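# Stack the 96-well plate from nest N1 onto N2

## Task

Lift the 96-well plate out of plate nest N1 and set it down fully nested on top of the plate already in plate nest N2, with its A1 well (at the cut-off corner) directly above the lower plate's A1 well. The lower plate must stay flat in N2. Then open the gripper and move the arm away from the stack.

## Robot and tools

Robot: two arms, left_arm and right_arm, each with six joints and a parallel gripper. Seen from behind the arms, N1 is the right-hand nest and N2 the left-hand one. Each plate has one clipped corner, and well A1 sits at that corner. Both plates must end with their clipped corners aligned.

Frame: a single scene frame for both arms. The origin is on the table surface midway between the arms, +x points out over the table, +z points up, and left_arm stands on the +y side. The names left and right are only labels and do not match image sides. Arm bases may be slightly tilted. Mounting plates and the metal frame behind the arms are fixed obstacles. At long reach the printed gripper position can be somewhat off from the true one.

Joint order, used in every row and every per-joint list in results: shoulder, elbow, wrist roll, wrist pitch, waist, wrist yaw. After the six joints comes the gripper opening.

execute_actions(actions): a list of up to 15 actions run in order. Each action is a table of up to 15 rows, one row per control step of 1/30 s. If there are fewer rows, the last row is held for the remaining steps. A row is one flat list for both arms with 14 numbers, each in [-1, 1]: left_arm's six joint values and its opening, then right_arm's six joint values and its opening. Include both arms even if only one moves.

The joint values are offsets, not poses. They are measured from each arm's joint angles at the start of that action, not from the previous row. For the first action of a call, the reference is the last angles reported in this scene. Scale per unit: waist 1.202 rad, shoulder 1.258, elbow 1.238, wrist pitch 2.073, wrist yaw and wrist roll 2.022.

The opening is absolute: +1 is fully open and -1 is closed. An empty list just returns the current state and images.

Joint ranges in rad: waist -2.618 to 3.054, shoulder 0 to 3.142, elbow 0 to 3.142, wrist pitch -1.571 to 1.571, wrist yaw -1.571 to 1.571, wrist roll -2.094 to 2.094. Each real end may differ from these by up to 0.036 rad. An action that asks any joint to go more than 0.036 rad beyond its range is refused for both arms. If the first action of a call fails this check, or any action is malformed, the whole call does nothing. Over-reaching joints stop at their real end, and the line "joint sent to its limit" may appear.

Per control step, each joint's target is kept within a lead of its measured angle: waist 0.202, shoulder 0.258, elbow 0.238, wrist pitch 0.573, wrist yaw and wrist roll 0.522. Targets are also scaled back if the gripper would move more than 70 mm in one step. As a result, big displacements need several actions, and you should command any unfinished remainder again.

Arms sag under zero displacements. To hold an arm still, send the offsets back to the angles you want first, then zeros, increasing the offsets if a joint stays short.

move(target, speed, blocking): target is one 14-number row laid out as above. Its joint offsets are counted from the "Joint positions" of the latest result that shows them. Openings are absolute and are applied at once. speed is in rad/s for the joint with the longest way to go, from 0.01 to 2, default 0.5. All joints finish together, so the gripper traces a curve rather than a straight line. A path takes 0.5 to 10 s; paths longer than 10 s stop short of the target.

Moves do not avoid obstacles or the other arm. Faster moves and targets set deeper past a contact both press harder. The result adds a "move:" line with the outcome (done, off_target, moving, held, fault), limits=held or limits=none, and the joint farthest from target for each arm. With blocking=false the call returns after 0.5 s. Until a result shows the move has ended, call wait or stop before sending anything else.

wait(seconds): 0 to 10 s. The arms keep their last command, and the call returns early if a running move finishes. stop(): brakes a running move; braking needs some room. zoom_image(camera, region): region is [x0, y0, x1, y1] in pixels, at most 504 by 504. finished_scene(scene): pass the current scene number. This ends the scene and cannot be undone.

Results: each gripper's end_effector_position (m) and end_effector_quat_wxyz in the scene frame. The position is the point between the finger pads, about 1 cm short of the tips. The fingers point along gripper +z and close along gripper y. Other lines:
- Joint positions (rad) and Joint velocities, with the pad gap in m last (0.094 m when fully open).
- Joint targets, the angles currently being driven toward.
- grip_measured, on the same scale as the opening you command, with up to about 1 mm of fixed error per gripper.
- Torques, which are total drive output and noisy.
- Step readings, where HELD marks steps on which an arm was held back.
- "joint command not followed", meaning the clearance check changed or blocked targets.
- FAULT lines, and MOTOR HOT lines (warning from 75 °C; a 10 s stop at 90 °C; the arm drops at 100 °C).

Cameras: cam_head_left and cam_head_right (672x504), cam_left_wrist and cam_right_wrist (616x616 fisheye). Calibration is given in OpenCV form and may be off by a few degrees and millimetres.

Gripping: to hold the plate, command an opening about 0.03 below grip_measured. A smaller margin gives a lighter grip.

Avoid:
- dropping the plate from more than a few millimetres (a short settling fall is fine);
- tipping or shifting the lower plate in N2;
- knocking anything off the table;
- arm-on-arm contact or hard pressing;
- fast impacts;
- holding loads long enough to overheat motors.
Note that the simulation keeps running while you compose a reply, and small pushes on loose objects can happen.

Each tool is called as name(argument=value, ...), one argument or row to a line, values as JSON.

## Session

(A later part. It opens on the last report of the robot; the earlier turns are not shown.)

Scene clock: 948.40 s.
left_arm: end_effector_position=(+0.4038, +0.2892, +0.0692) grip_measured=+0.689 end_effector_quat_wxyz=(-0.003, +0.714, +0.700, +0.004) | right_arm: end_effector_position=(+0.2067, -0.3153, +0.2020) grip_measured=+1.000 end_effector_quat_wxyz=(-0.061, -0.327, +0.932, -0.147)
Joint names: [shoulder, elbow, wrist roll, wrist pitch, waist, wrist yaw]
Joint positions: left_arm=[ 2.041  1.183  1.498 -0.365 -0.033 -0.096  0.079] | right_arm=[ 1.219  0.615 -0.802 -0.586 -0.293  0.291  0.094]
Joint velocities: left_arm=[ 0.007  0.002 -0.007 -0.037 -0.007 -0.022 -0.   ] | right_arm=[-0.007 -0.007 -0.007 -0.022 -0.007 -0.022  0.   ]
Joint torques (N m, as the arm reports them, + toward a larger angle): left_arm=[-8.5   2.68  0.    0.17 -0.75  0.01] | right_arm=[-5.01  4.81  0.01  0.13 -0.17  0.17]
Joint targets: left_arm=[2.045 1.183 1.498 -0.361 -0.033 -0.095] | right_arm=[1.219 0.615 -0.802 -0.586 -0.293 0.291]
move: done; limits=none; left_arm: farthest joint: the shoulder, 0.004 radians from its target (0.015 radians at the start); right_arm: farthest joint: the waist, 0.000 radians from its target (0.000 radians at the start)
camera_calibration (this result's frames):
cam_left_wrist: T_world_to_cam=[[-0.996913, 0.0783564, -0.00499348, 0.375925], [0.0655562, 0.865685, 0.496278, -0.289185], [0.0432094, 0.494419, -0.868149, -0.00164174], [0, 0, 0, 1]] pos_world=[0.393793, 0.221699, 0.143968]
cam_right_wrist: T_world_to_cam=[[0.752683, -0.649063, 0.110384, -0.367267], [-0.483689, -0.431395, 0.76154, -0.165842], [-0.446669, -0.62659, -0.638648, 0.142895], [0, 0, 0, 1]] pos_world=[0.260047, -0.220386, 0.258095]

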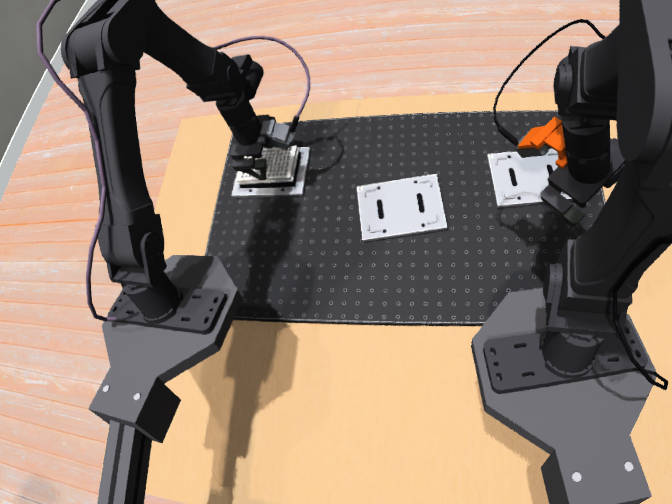

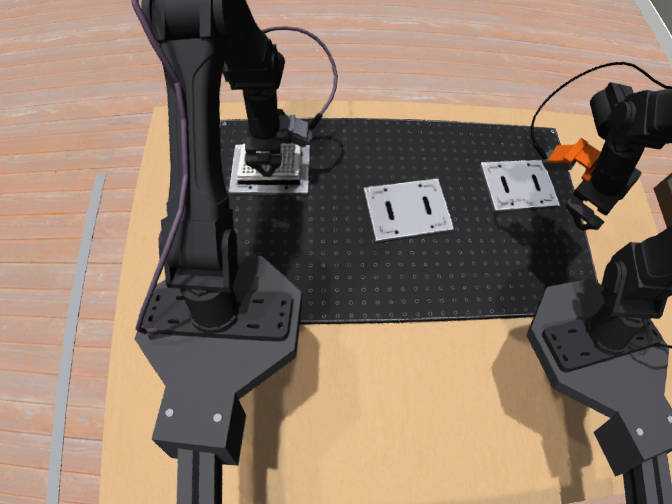

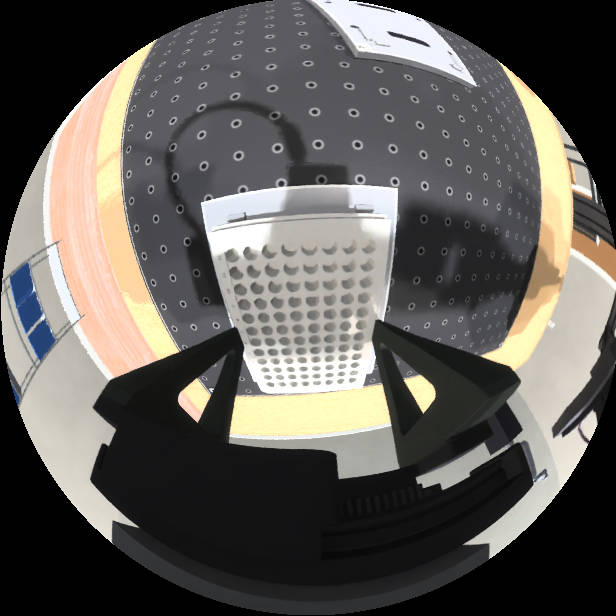

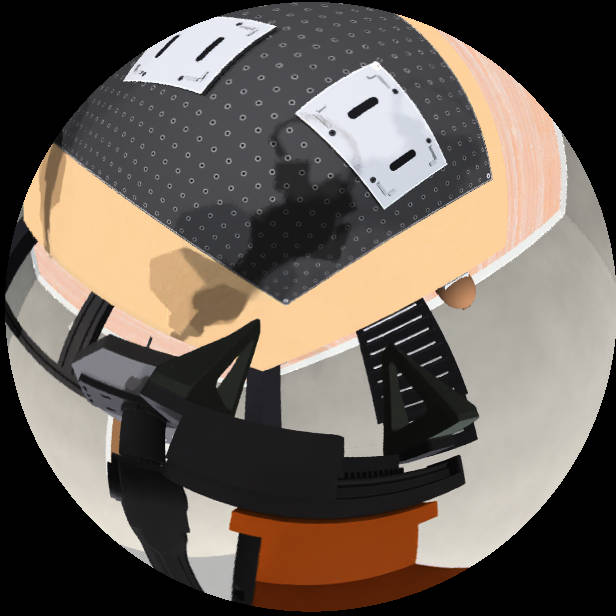

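move(
  target=[0.010,0,0,0.0065,0,0,0.655, 0,0,0,0,0,0,1],
  speed=0.03,
)

zoom_image(
  camera="cam_head_right",
  region=[215, 110, 335, 210],
)

Scene clock: 955.27 s.
left_arm: end_effector_position=(+0.4058, +0.2890, +0.0692) grip_measured=+0.689 end_effector_quat_wxyz=(-0.000, +0.714, +0.700, +0.006) | right_arm: end_effector_position=(+0.2067, -0.3153, +0.2020) grip_measured=+1.000 end_effector_quat_wxyz=(-0.061, -0.327, +0.932, -0.147)
Joint names: [shoulder, elbow, wrist roll, wrist pitch, waist, wrist yaw]
Joint positions: left_arm=[ 2.041  1.183  1.498 -0.357 -0.033 -0.096  0.079] | right_arm=[ 1.219  0.615 -0.802 -0.586 -0.293  0.291  0.094]
Joint velocities: left_arm=[-0.012 -0.007  0.007  0.051 -0.002 -0.007 -0.001] | right_arm=[-0.002  0.002  0.066  0.022 -0.002  0.037  0.   ]
Joint torques (N m, as the arm reports them, + toward a larger angle): left_arm=[-7.95  2.7   0.    0.23 -0.74  0.  ] | right_arm=[-5.04  4.8   0.02  0.13 -0.15  0.17]
Joint targets: left_arm=[2.053 1.183 1.498 -0.352 -0.033 -0.096] | right_arm=[1.219 0.615 -0.802 -0.586 -0.293 0.291]
move: done; limits=none; left_arm: farthest joint: the shoulder, 0.013 radians from its target (0.013 radians at the start); right_arm: farthest joint: the waist, 0.000 radians from its target (0.000 radians at the start)
camera_calibration (this result's frames):
cam_left_wrist: T_world_to_cam=[[-0.996895, 0.0776658, -0.0129738, 0.378654], [0.0610186, 0.866095, 0.496141, -0.287427], [0.0497698, 0.493809, -0.868145, -0.00411761], [0, 0, 0, 1]] pos_world=[0.395222, 0.221564, 0.143942]
cam_right_wrist: T_world_to_cam=[[0.752683, -0.649063, 0.110384, -0.367267], [-0.483689, -0.431395, 0.76154, -0.165842], [-0.446669, -0.62659, -0.638648, 0.142895], [0, 0, 0, 1]] pos_world=[0.260047, -0.220386, 0.258095]

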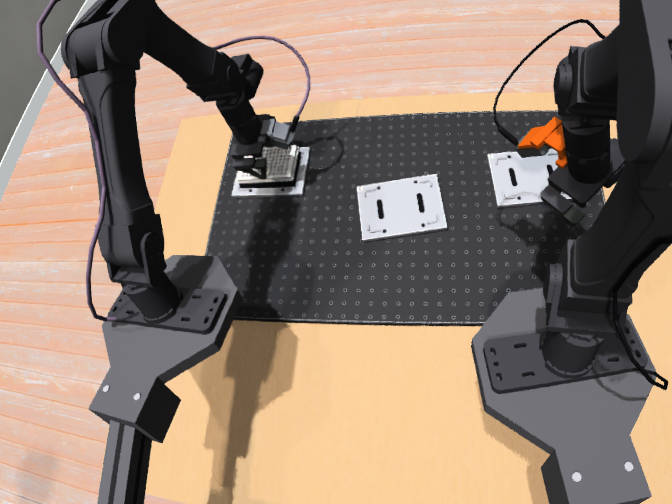

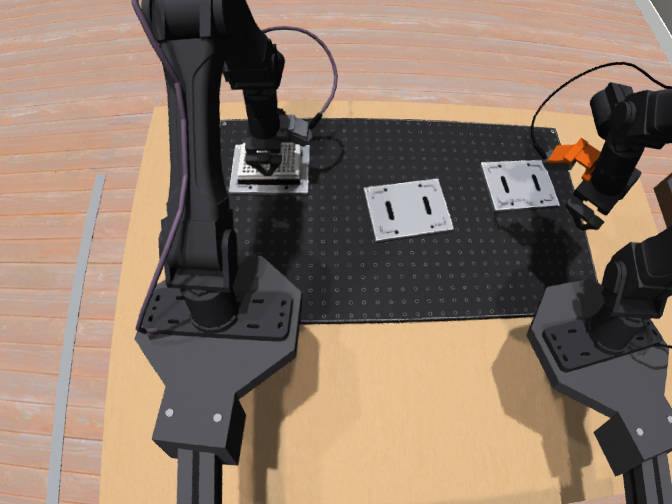

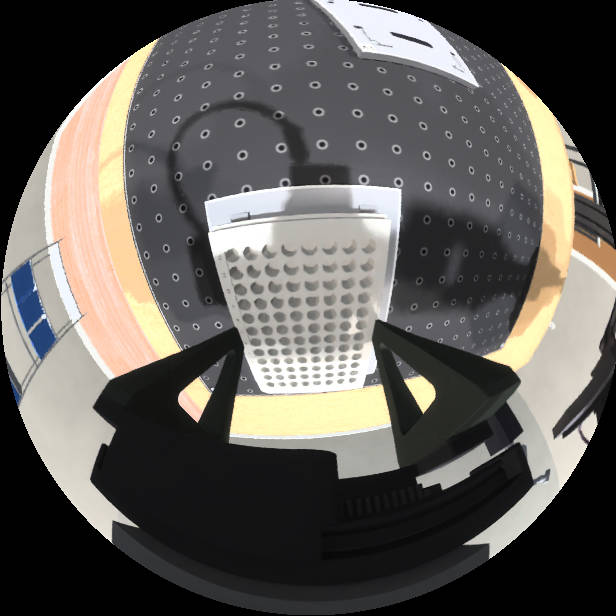

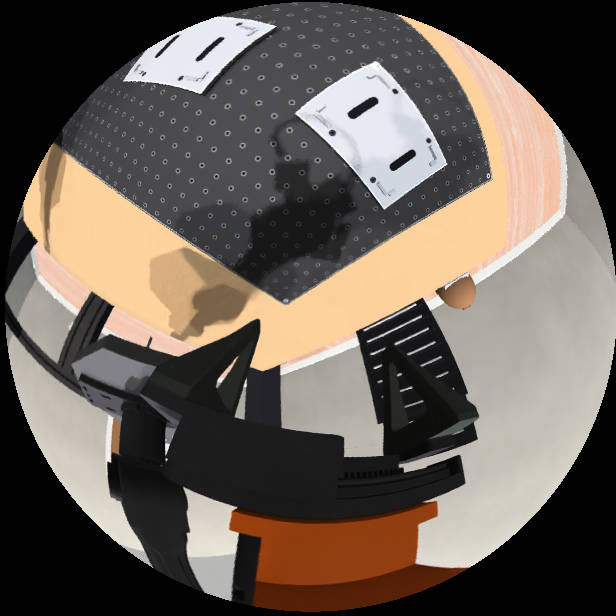

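Region (215, 110, 335, 210) of cam_head_right's 672x504 image, scaled by 4.200, with more detail than that image has.

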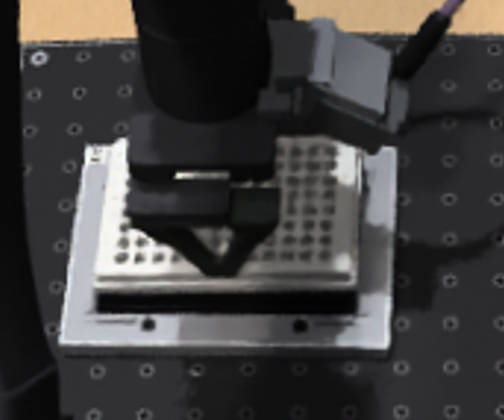

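move(
  target=[0,0,0,-0.0072,0,0,0.655, 0,0,0,0,0,0,1],
  speed=0.03,
)

Scene clock: 963.53 s.
left_arm: end_effector_position=(+0.4056, +0.2890, +0.0692) grip_measured=+0.689 end_effector_quat_wxyz=(-0.001, +0.714, +0.700, +0.006) | right_arm: end_effector_position=(+0.2067, -0.3153, +0.2020) grip_measured=+1.000 end_effector_quat_wxyz=(-0.061, -0.327, +0.932, -0.147)
Joint names: [shoulder, elbow, wrist roll, wrist pitch, waist, wrist yaw]
Joint positions: left_arm=[ 2.041  1.183  1.498 -0.358 -0.033 -0.096  0.079] | right_arm=[ 1.219  0.615 -0.802 -0.586 -0.293  0.291  0.094]
Joint velocities: left_arm=[-0.017  0.007 -0.037  0.051 -0.022  0.051 -0.001] | right_arm=[ 0.002 -0.022 -0.037 -0.051 -0.002  0.037  0.   ]
Joint torques (N m, as the arm reports them, + toward a larger angle): left_arm=[-8.81  2.7   0.    0.02 -0.75  0.  ] | right_arm=[-5.01  4.82  0.01  0.13 -0.18  0.18]
Joint targets: left_arm=[2.041 1.183 1.498 -0.372 -0.033 -0.096] | right_arm=[1.219 0.615 -0.802 -0.586 -0.293 0.291]
move: done; limits=none; left_arm: farthest joint: the wrist pitch, 0.014 radians from its target (0.015 radians at the start); right_arm: farthest joint: the waist, 0.000 radians from its target (0.000 radians at the start)
camera_calibration (this result's frames):
cam_left_wrist: T_world_to_cam=[[-0.996899, 0.0777318, -0.0122138, 0.378395], [0.0614507, 0.866056, 0.496156, -0.287595], [0.049145, 0.493867, -0.868148, -0.00388103], [0, 0, 0, 1]] pos_world=[0.395086, 0.221577, 0.143944]
cam_right_wrist: T_world_to_cam=[[0.752683, -0.649063, 0.110384, -0.367267], [-0.483689, -0.431395, 0.76154, -0.165842], [-0.446669, -0.62659, -0.638648, 0.142895], [0, 0, 0, 1]] pos_world=[0.260047, -0.220386, 0.258095]

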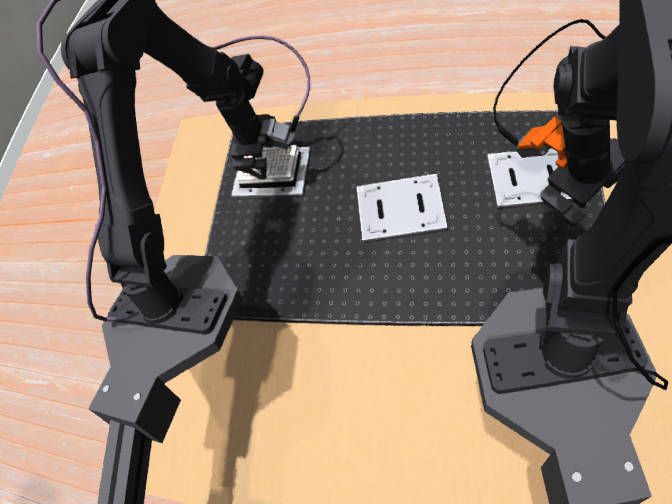

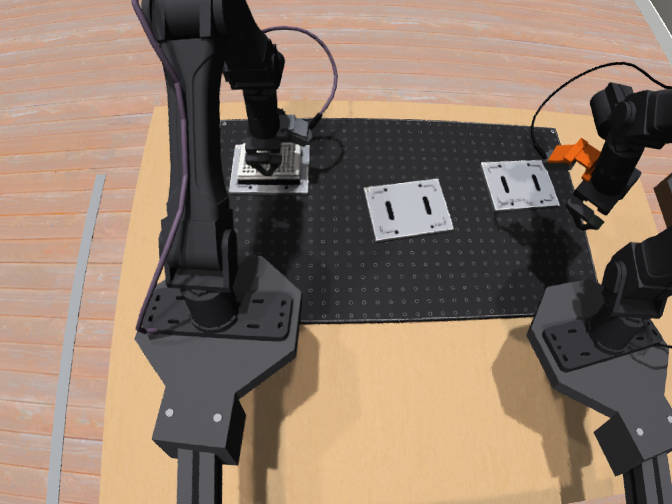

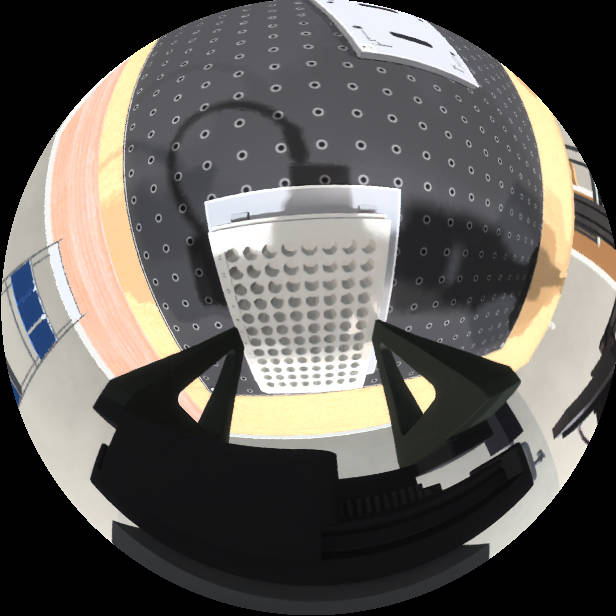

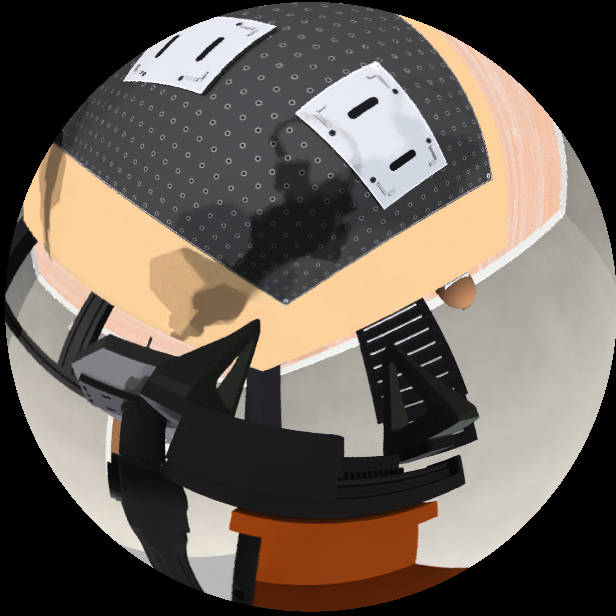

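move(
  target=[0,0,0,-0.0080,0,0,0.655, 0,0,0,0,0,0,1],
  speed=0.03,
)

Scene clock: 968.87 s.
left_arm: end_effector_position=(+0.4050, +0.2891, +0.0692) grip_measured=+0.689 end_effector_quat_wxyz=(-0.001, +0.714, +0.700, +0.005) | right_arm: end_effector_position=(+0.2067, -0.3153, +0.2020) grip_measured=+1.000 end_effector_quat_wxyz=(-0.061, -0.327, +0.932, -0.147)
Joint names: [shoulder, elbow, wrist roll, wrist pitch, waist, wrist yaw]
Joint positions: left_arm=[ 2.041  1.183  1.498 -0.36  -0.033 -0.096  0.079] | right_arm=[ 1.219  0.615 -0.802 -0.586 -0.293  0.291  0.094]
Joint velocities: left_arm=[ 0.022  0.002 -0.037  0.022 -0.012  0.007  0.001] | right_arm=[-0.012  0.007 -0.007 -0.037 -0.002 -0.095  0.   ]
Joint torques (N m, as the arm reports them, + toward a larger angle): left_arm=[-8.79  2.69  0.   -0.01 -0.74  0.  ] | right_arm=[-5.02  4.78  0.01  0.13 -0.16  0.18]
Joint targets: left_arm=[2.041 1.183 1.498 -0.375 -0.033 -0.096] | right_arm=[1.219 0.615 -0.802 -0.586 -0.293 0.291]
move: done; limits=none; left_arm: farthest joint: the wrist pitch, 0.014 radians from its target (0.016 radians at the start); right_arm: farthest joint: the waist, 0.000 radians from its target (0.000 radians at the start)
camera_calibration (this result's frames):
cam_left_wrist: T_world_to_cam=[[-0.996909, 0.0779296, -0.00993377, 0.377617], [0.0627471, 0.865939, 0.496198, -0.288098], [0.0472705, 0.494041, -0.868153, -0.00317228], [0, 0, 0, 1]] pos_world=[0.394677, 0.221615, 0.143951]
cam_right_wrist: T_world_to_cam=[[0.752683, -0.649063, 0.110384, -0.367267], [-0.483689, -0.431395, 0.76154, -0.165842], [-0.446669, -0.62659, -0.638648, 0.142895], [0, 0, 0, 1]] pos_world=[0.260047, -0.220386, 0.258095]

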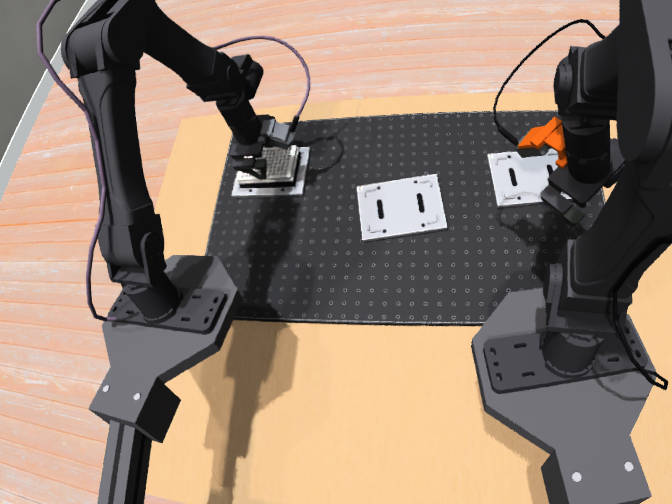

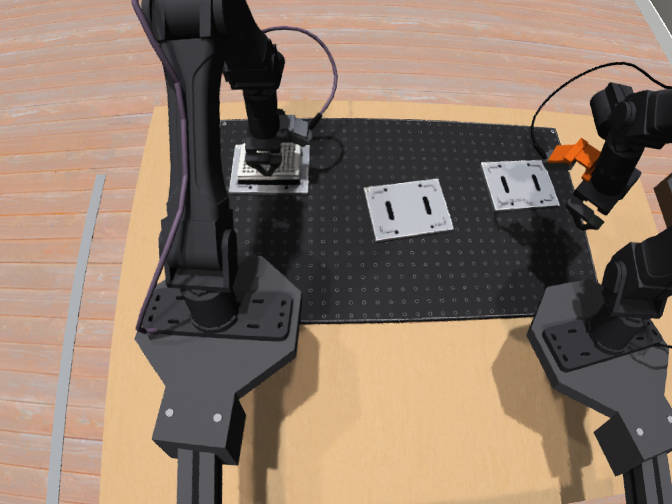

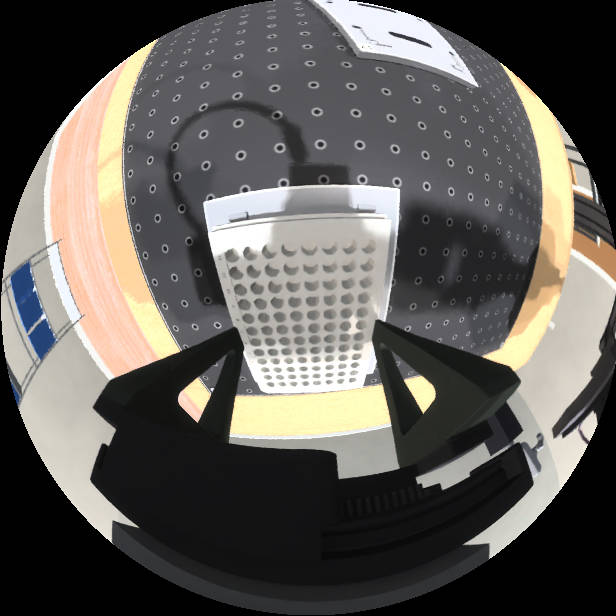

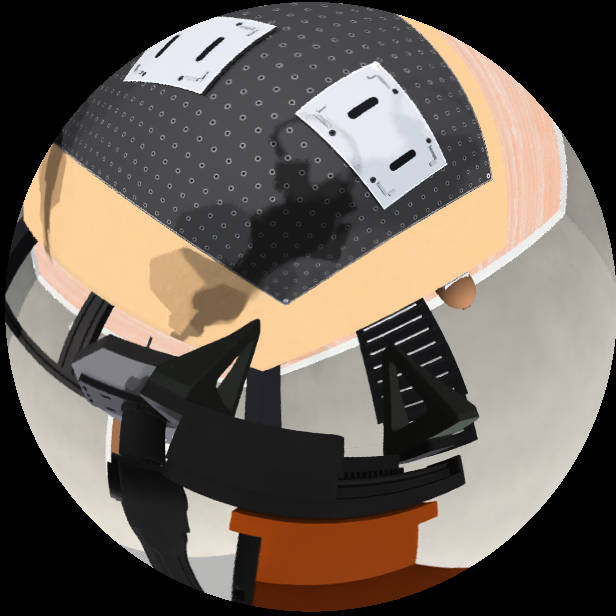

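move(
  target=[0,0,0,-0.0095,0,0,0.655, 0,0,0,0,0,0,1],
  speed=0.03,
)

zoom_image(
  camera="cam_left_wrist",
  region=[200, 175, 400, 275],
)

Scene clock: 972.20 s.
left_arm: end_effector_position=(+0.4038, +0.2892, +0.0692) grip_measured=+0.689 end_effector_quat_wxyz=(-0.003, +0.714, +0.700, +0.004) | right_arm: end_effector_position=(+0.2067, -0.3153, +0.2020) grip_measured=+1.000 end_effector_quat_wxyz=(-0.061, -0.327, +0.932, -0.147)
Joint names: [shoulder, elbow, wrist roll, wrist pitch, waist, wrist yaw]
Joint positions: left_arm=[ 2.041  1.183  1.498 -0.365 -0.033 -0.096  0.079] | right_arm=[ 1.219  0.615 -0.802 -0.586 -0.293  0.291  0.094]
Joint velocities: left_arm=[-0.012 -0.007 -0.007 -0.051  0.002 -0.022  0.001] | right_arm=[-0.017 -0.007 -0.095  0.007 -0.002 -0.037  0.   ]
Joint torques (N m, as the arm reports them, + toward a larger angle): left_arm=[-8.79  2.68  0.    0.   -0.74  0.01] | right_arm=[-5.    4.79  0.01  0.13 -0.13  0.17]
Joint targets: left_arm=[2.041 1.183 1.498 -0.380 -0.033 -0.096] | right_arm=[1.219 0.615 -0.802 -0.586 -0.293 0.291]
move: done; limits=none; left_arm: farthest joint: the wrist pitch, 0.014 radians from its target (0.019 radians at the start); right_arm: farthest joint: the waist, 0.000 radians from its target (0.000 radians at the start)
camera_calibration (this result's frames):
cam_left_wrist: T_world_to_cam=[[-0.996913, 0.0783564, -0.00499348, 0.375925], [0.0655562, 0.865685, 0.496278, -0.289185], [0.0432094, 0.494419, -0.868149, -0.00164174], [0, 0, 0, 1]] pos_world=[0.393793, 0.221699, 0.143968]
cam_right_wrist: T_world_to_cam=[[0.752683, -0.649063, 0.110384, -0.367267], [-0.483689, -0.431395, 0.76154, -0.165842], [-0.446669, -0.62659, -0.638648, 0.142895], [0, 0, 0, 1]] pos_world=[0.260047, -0.220386, 0.258095]

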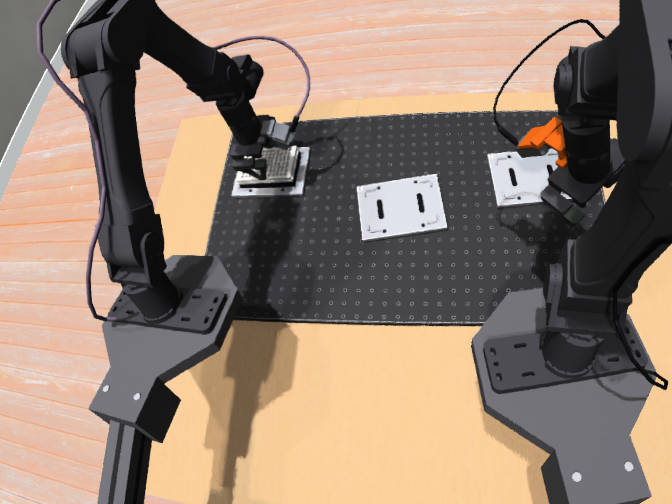

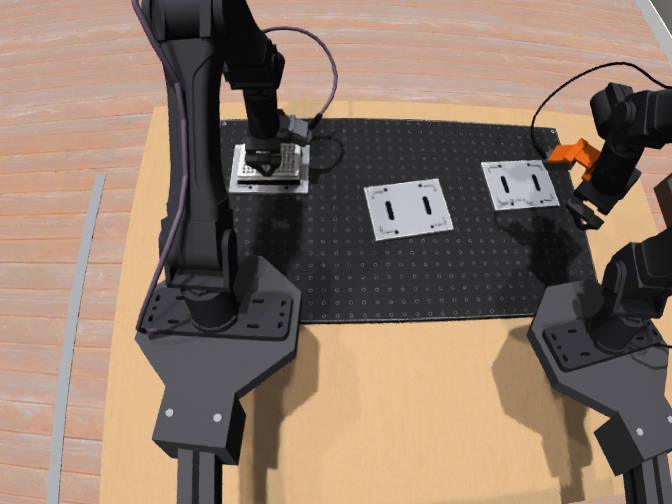

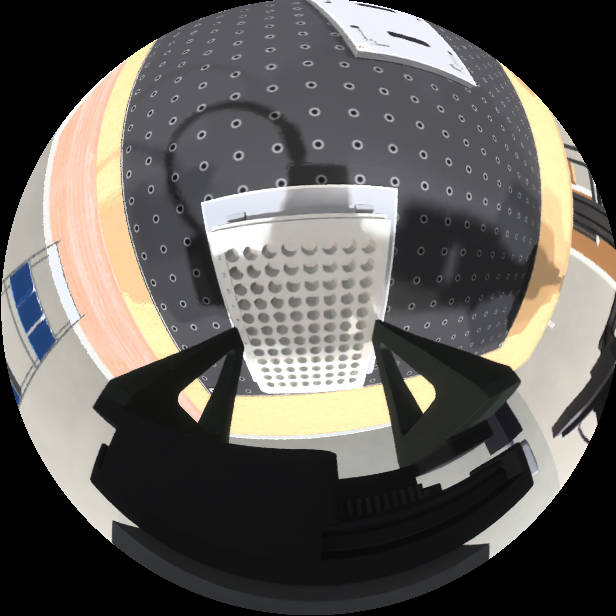

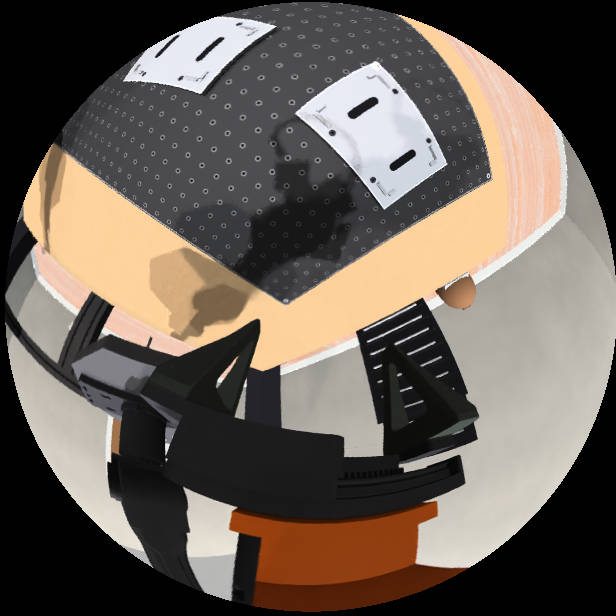

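Region (200, 175, 400, 275) of cam_left_wrist's 616x616 image, scaled by 2.520, with more detail than that image has.

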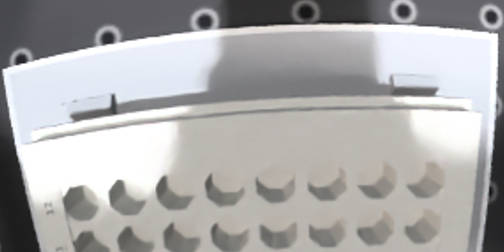

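move(
  target=[0.0143,0,0,0.0058,0,0,0.655, 0,0,0,0,0,0,1],
  speed=0.03,
)

zoom_image(
  camera="cam_head_right",
  region=[215, 110, 335, 210],
)

Scene clock: 991.40 s.
left_arm: end_effector_position=(+0.4041, +0.2891, +0.0669) grip_measured=+0.689 end_effector_quat_wxyz=(-0.003, +0.714, +0.700, +0.005) | right_arm: end_effector_position=(+0.2067, -0.3153, +0.2020) grip_measured=+1.000 end_effector_quat_wxyz=(-0.061, -0.327, +0.932, -0.147)
Joint names: [shoulder, elbow, wrist roll, wrist pitch, waist, wrist yaw]
Joint positions: left_arm=[ 2.048  1.183  1.498 -0.357 -0.033 -0.097  0.079] | right_arm=[ 1.219  0.615 -0.802 -0.586 -0.293  0.291  0.094]
Joint velocities: left_arm=[-0.002 -0.007  0.051  0.051 -0.012 -0.022 -0.   ] | right_arm=[ 0.007 -0.007  0.022 -0.081 -0.007  0.037  0.   ]
Joint torques (N m, as the arm reports them, + toward a larger angle): left_arm=[-8.04  2.63  0.    0.19 -0.74  0.01] | right_arm=[-5.01  4.79  0.02  0.12 -0.15  0.18]
Joint targets: left_arm=[2.059 1.183 1.498 -0.353 -0.033 -0.096] | right_arm=[1.219 0.615 -0.802 -0.586 -0.293 0.291]
move: done; limits=none; left_arm: farthest joint: the shoulder, 0.011 radians from its target (0.018 radians at the start); right_arm: farthest joint: the waist, 0.000 radians from its target (0.000 radians at the start)
camera_calibration (this result's frames):
cam_left_wrist: T_world_to_cam=[[-0.996914, 0.0781965, -0.00690455, 0.376366], [0.0644396, 0.865406, 0.496911, -0.287498], [0.044832, 0.494933, -0.867774, -0.00443474], [0, 0, 0, 1]] pos_world=[0.39393, 0.221566, 0.141611]
cam_right_wrist: T_world_to_cam=[[0.752683, -0.649063, 0.110384, -0.367267], [-0.483689, -0.431395, 0.76154, -0.165842], [-0.446669, -0.62659, -0.638648, 0.142895], [0, 0, 0, 1]] pos_world=[0.260047, -0.220386, 0.258095]

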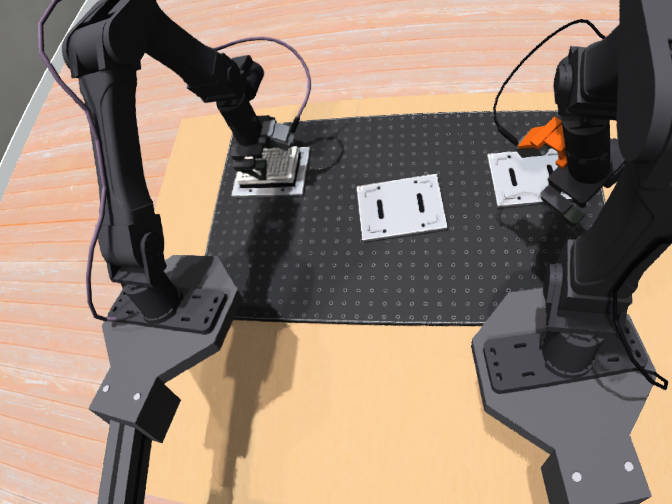

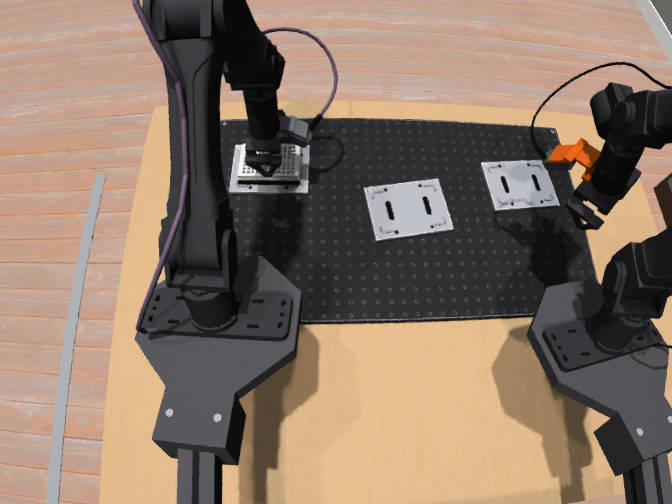

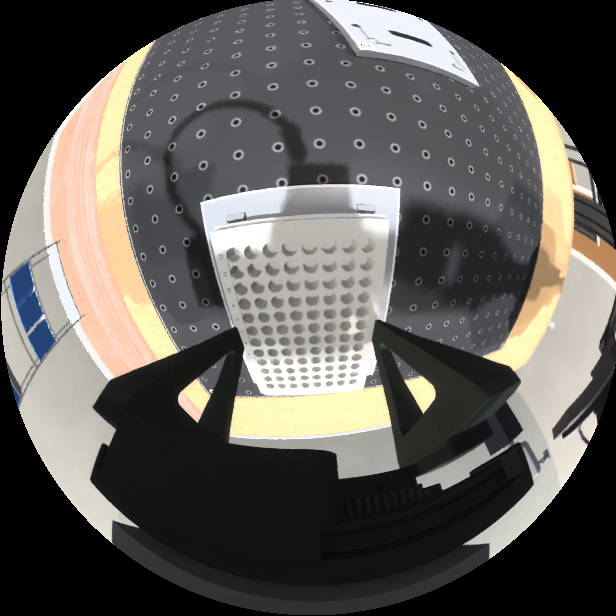

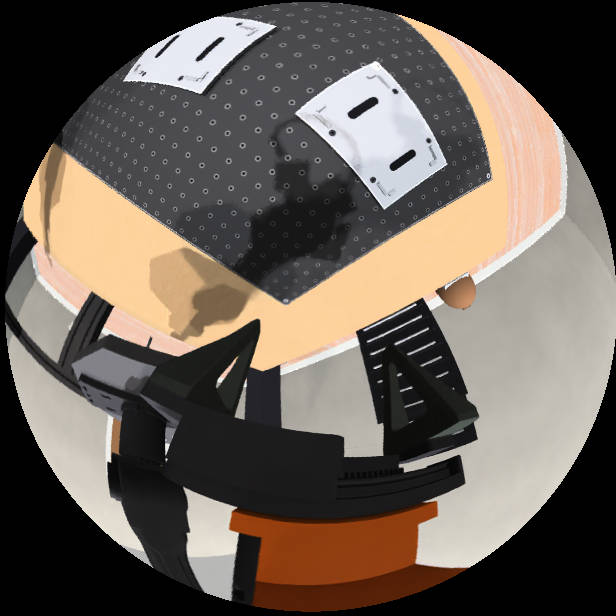

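Region (215, 110, 335, 210) of cam_head_right's 672x504 image, scaled by 4.200, with more detail than that image has.

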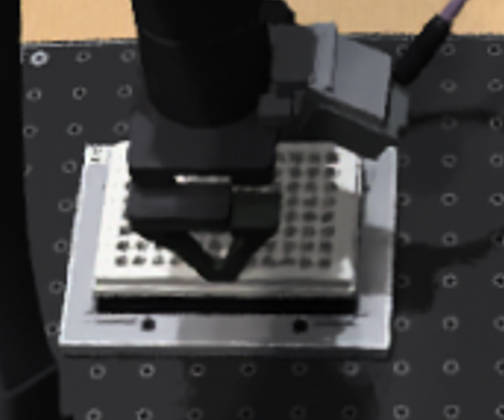

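zoom_image(
  camera="cam_left_wrist",
  region=[200, 175, 400, 275],
)

zoom_image(
  camera="cam_head_left",
  region=[220, 120, 320, 200],
)

Region (200, 175, 400, 275) of cam_left_wrist's 616x616 image, scaled by 2.520, with more detail than that image has.

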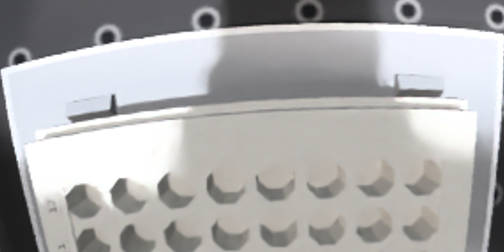

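Region (220, 120, 320, 200) of cam_head_left's 672x504 image, scaled by 5.040, with more detail than that image has; it fills the top 403 rows of this view, and the rest is white.

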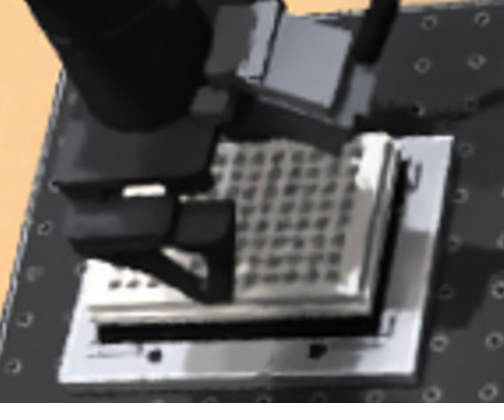

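zoom_image(
  camera="cam_head_right",
  region=[225, 160, 315, 200],
)

zoom_image(
  camera="cam_head_left",
  region=[225, 165, 315, 205],
)

Region (225, 160, 315, 200) of cam_head_right's 672x504 image, scaled by 5.600, with more detail than that image has.

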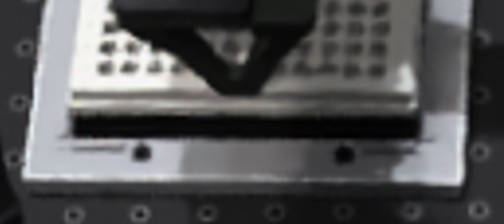

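Region (225, 165, 315, 205) of cam_head_left's 672x504 image, scaled by 5.600, with more detail than that image has.

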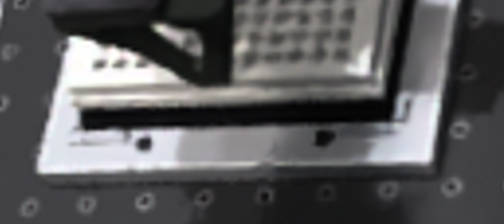

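move(
  target=[0.0087,0,0,0.002,0,-0.011,0.655, 0,0,0,0,0,0,1],
  speed=0.03,
)

zoom_image(
  camera="cam_head_right",
  region=[225, 160, 315, 200],
)

zoom_image(
  camera="cam_left_wrist",
  region=[200, 175, 400, 275],
)

Scene clock: 1028.57 s.
left_arm: end_effector_position=(+0.4044, +0.2905, +0.0669) grip_measured=+0.689 end_effector_quat_wxyz=(-0.005, +0.714, +0.700, +0.008) | right_arm: end_effector_position=(+0.2067, -0.3153, +0.2020) grip_measured=+1.000 end_effector_quat_wxyz=(-0.061, -0.327, +0.932, -0.147)
Joint names: [shoulder, elbow, wrist roll, wrist pitch, waist, wrist yaw]
Joint positions: left_arm=[ 2.048  1.183  1.498 -0.356 -0.033 -0.104  0.079] | right_arm=[ 1.219  0.615 -0.802 -0.586 -0.293  0.291  0.094]
Joint velocities: left_arm=[-0.017  0.017 -0.007 -0.007 -0.002  0.007 -0.001] | right_arm=[ 0.002 -0.002 -0.037 -0.022  0.002 -0.051  0.   ]
Joint torques (N m, as the arm reports them, + toward a larger angle): left_arm=[-8.07  2.65  0.    0.17 -0.75 -0.12] | right_arm=[-5.02  4.79  0.01  0.13 -0.16  0.18]
Joint targets: left_arm=[2.059 1.183 1.498 -0.353 -0.033 -0.119] | right_arm=[1.219 0.615 -0.802 -0.586 -0.293 0.291]
move: done; limits=none; left_arm: farthest joint: the wrist yaw, 0.015 radians from its target (0.023 radians at the start); right_arm: farthest joint: the waist, 0.000 radians from its target (0.000 radians at the start)
camera_calibration (this result's frames):
cam_left_wrist: T_world_to_cam=[[-0.99691, 0.0781715, -0.00777376, 0.376638], [0.0636387, 0.861646, 0.503504, -0.287709], [0.0460579, 0.501453, -0.863958, -0.00773781], [0, 0, 0, 1]] pos_world=[0.39414, 0.222341, 0.141106]
cam_right_wrist: T_world_to_cam=[[0.752683, -0.649063, 0.110384, -0.367267], [-0.483689, -0.431395, 0.76154, -0.165842], [-0.446669, -0.62659, -0.638648, 0.142895], [0, 0, 0, 1]] pos_world=[0.260047, -0.220386, 0.258095]

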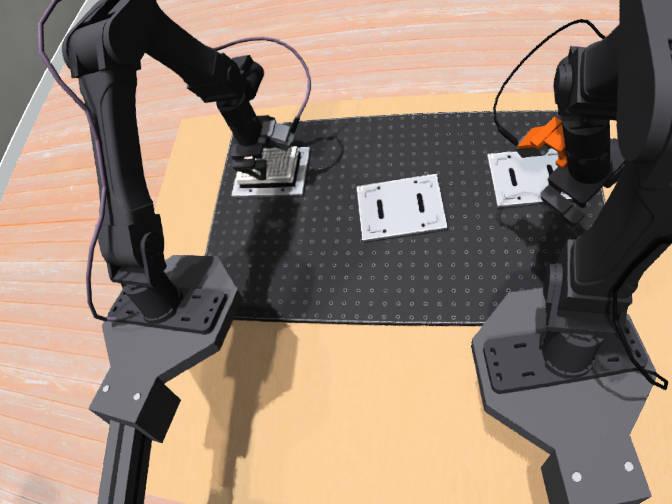

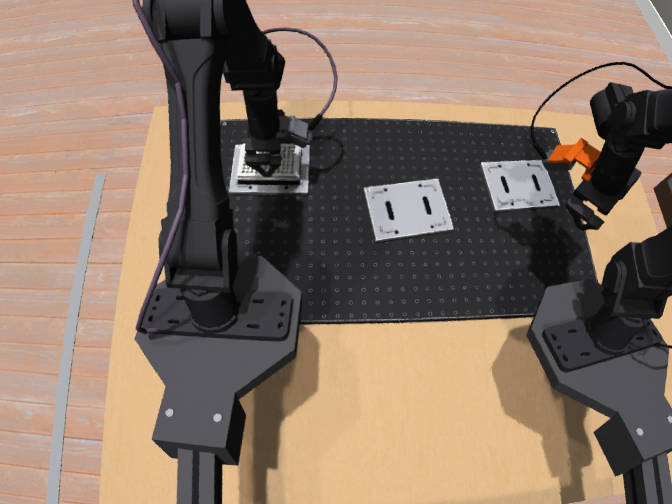

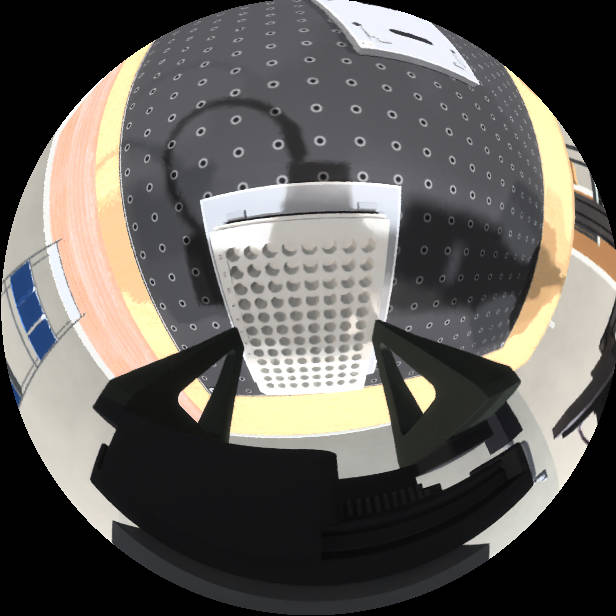

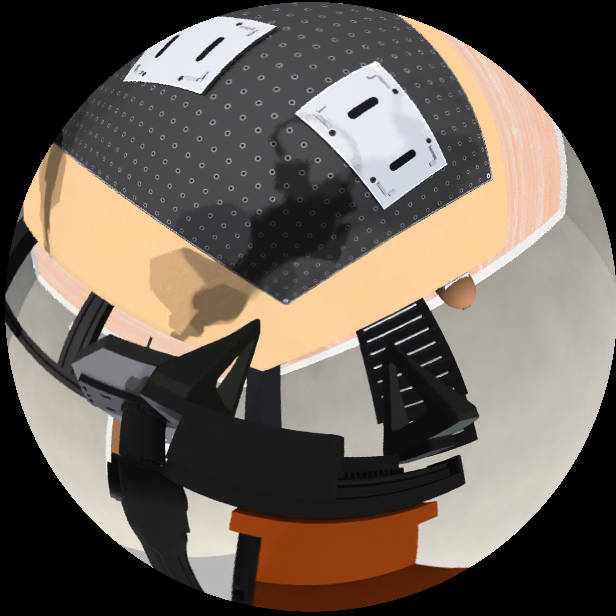

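Region (225, 160, 315, 200) of cam_head_right's 672x504 image, scaled by 5.600, with more detail than that image has.

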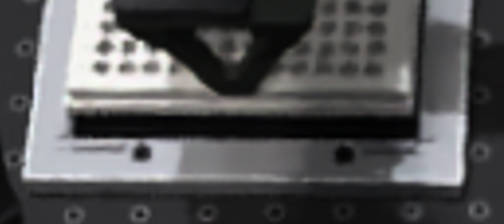

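Region (200, 175, 400, 275) of cam_left_wrist's 616x616 image, scaled by 2.520, with more detail than that image has.

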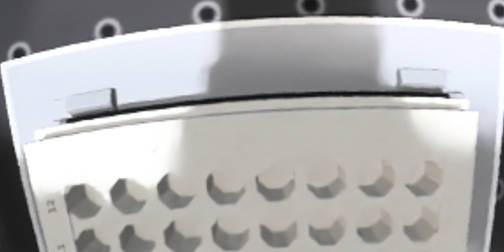

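zoom_image(
  camera="cam_left_wrist",
  region=[220, 320, 400, 410],
)

zoom_image(
  camera="cam_left_wrist",
  region=[190, 190, 270, 340],
)

zoom_image(
  camera="cam_left_wrist",
  region=[340, 190, 420, 340],
)

Region (220, 320, 400, 410) of cam_left_wrist's 616x616 image, scaled by 2.800, with more detail than that image has.

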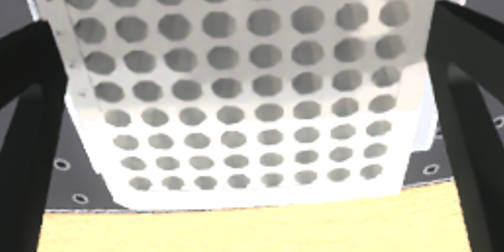

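Region (190, 190, 270, 340) of cam_left_wrist's 616x616 image, scaled by 3.360, with more detail than that image has; it fills the left 269 columns of this view, and the rest is white.

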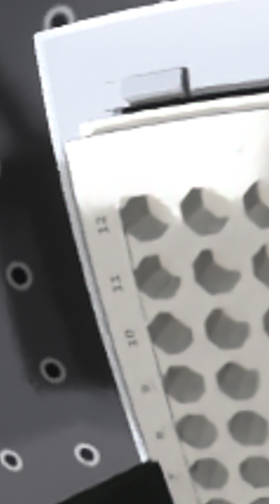

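Region (340, 190, 420, 340) of cam_left_wrist's 616x616 image, scaled by 3.360, with more detail than that image has; it fills the left 269 columns of this view, and the rest is white.

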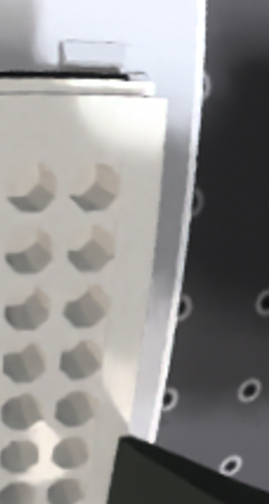

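zoom_image(
  camera="cam_head_right",
  region=[225, 135, 275, 200],
)

zoom_image(
  camera="cam_head_left",
  region=[225, 140, 320, 205],
)

Region (225, 135, 275, 200) of cam_head_right's 672x504 image, scaled by 7.754, with more detail than that image has; it fills the left 388 columns of this view, and the rest is white.

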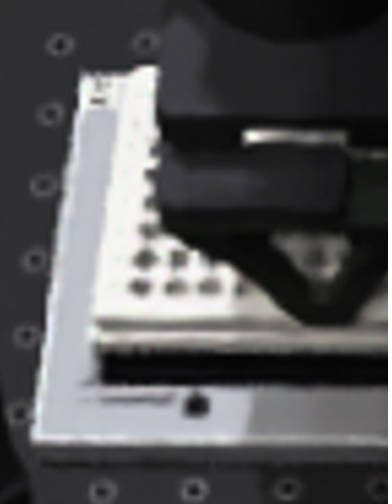

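Region (225, 140, 320, 205) of cam_head_left's 672x504 image, scaled by 5.305, with more detail than that image has; it fills the top 345 rows of this view, and the rest is white.

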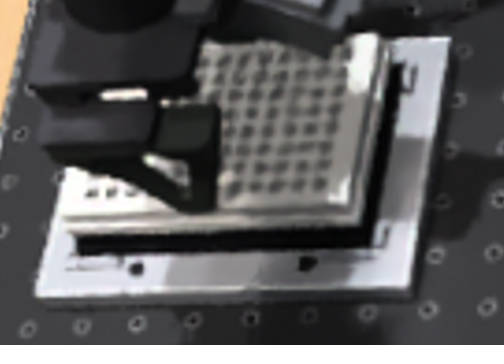

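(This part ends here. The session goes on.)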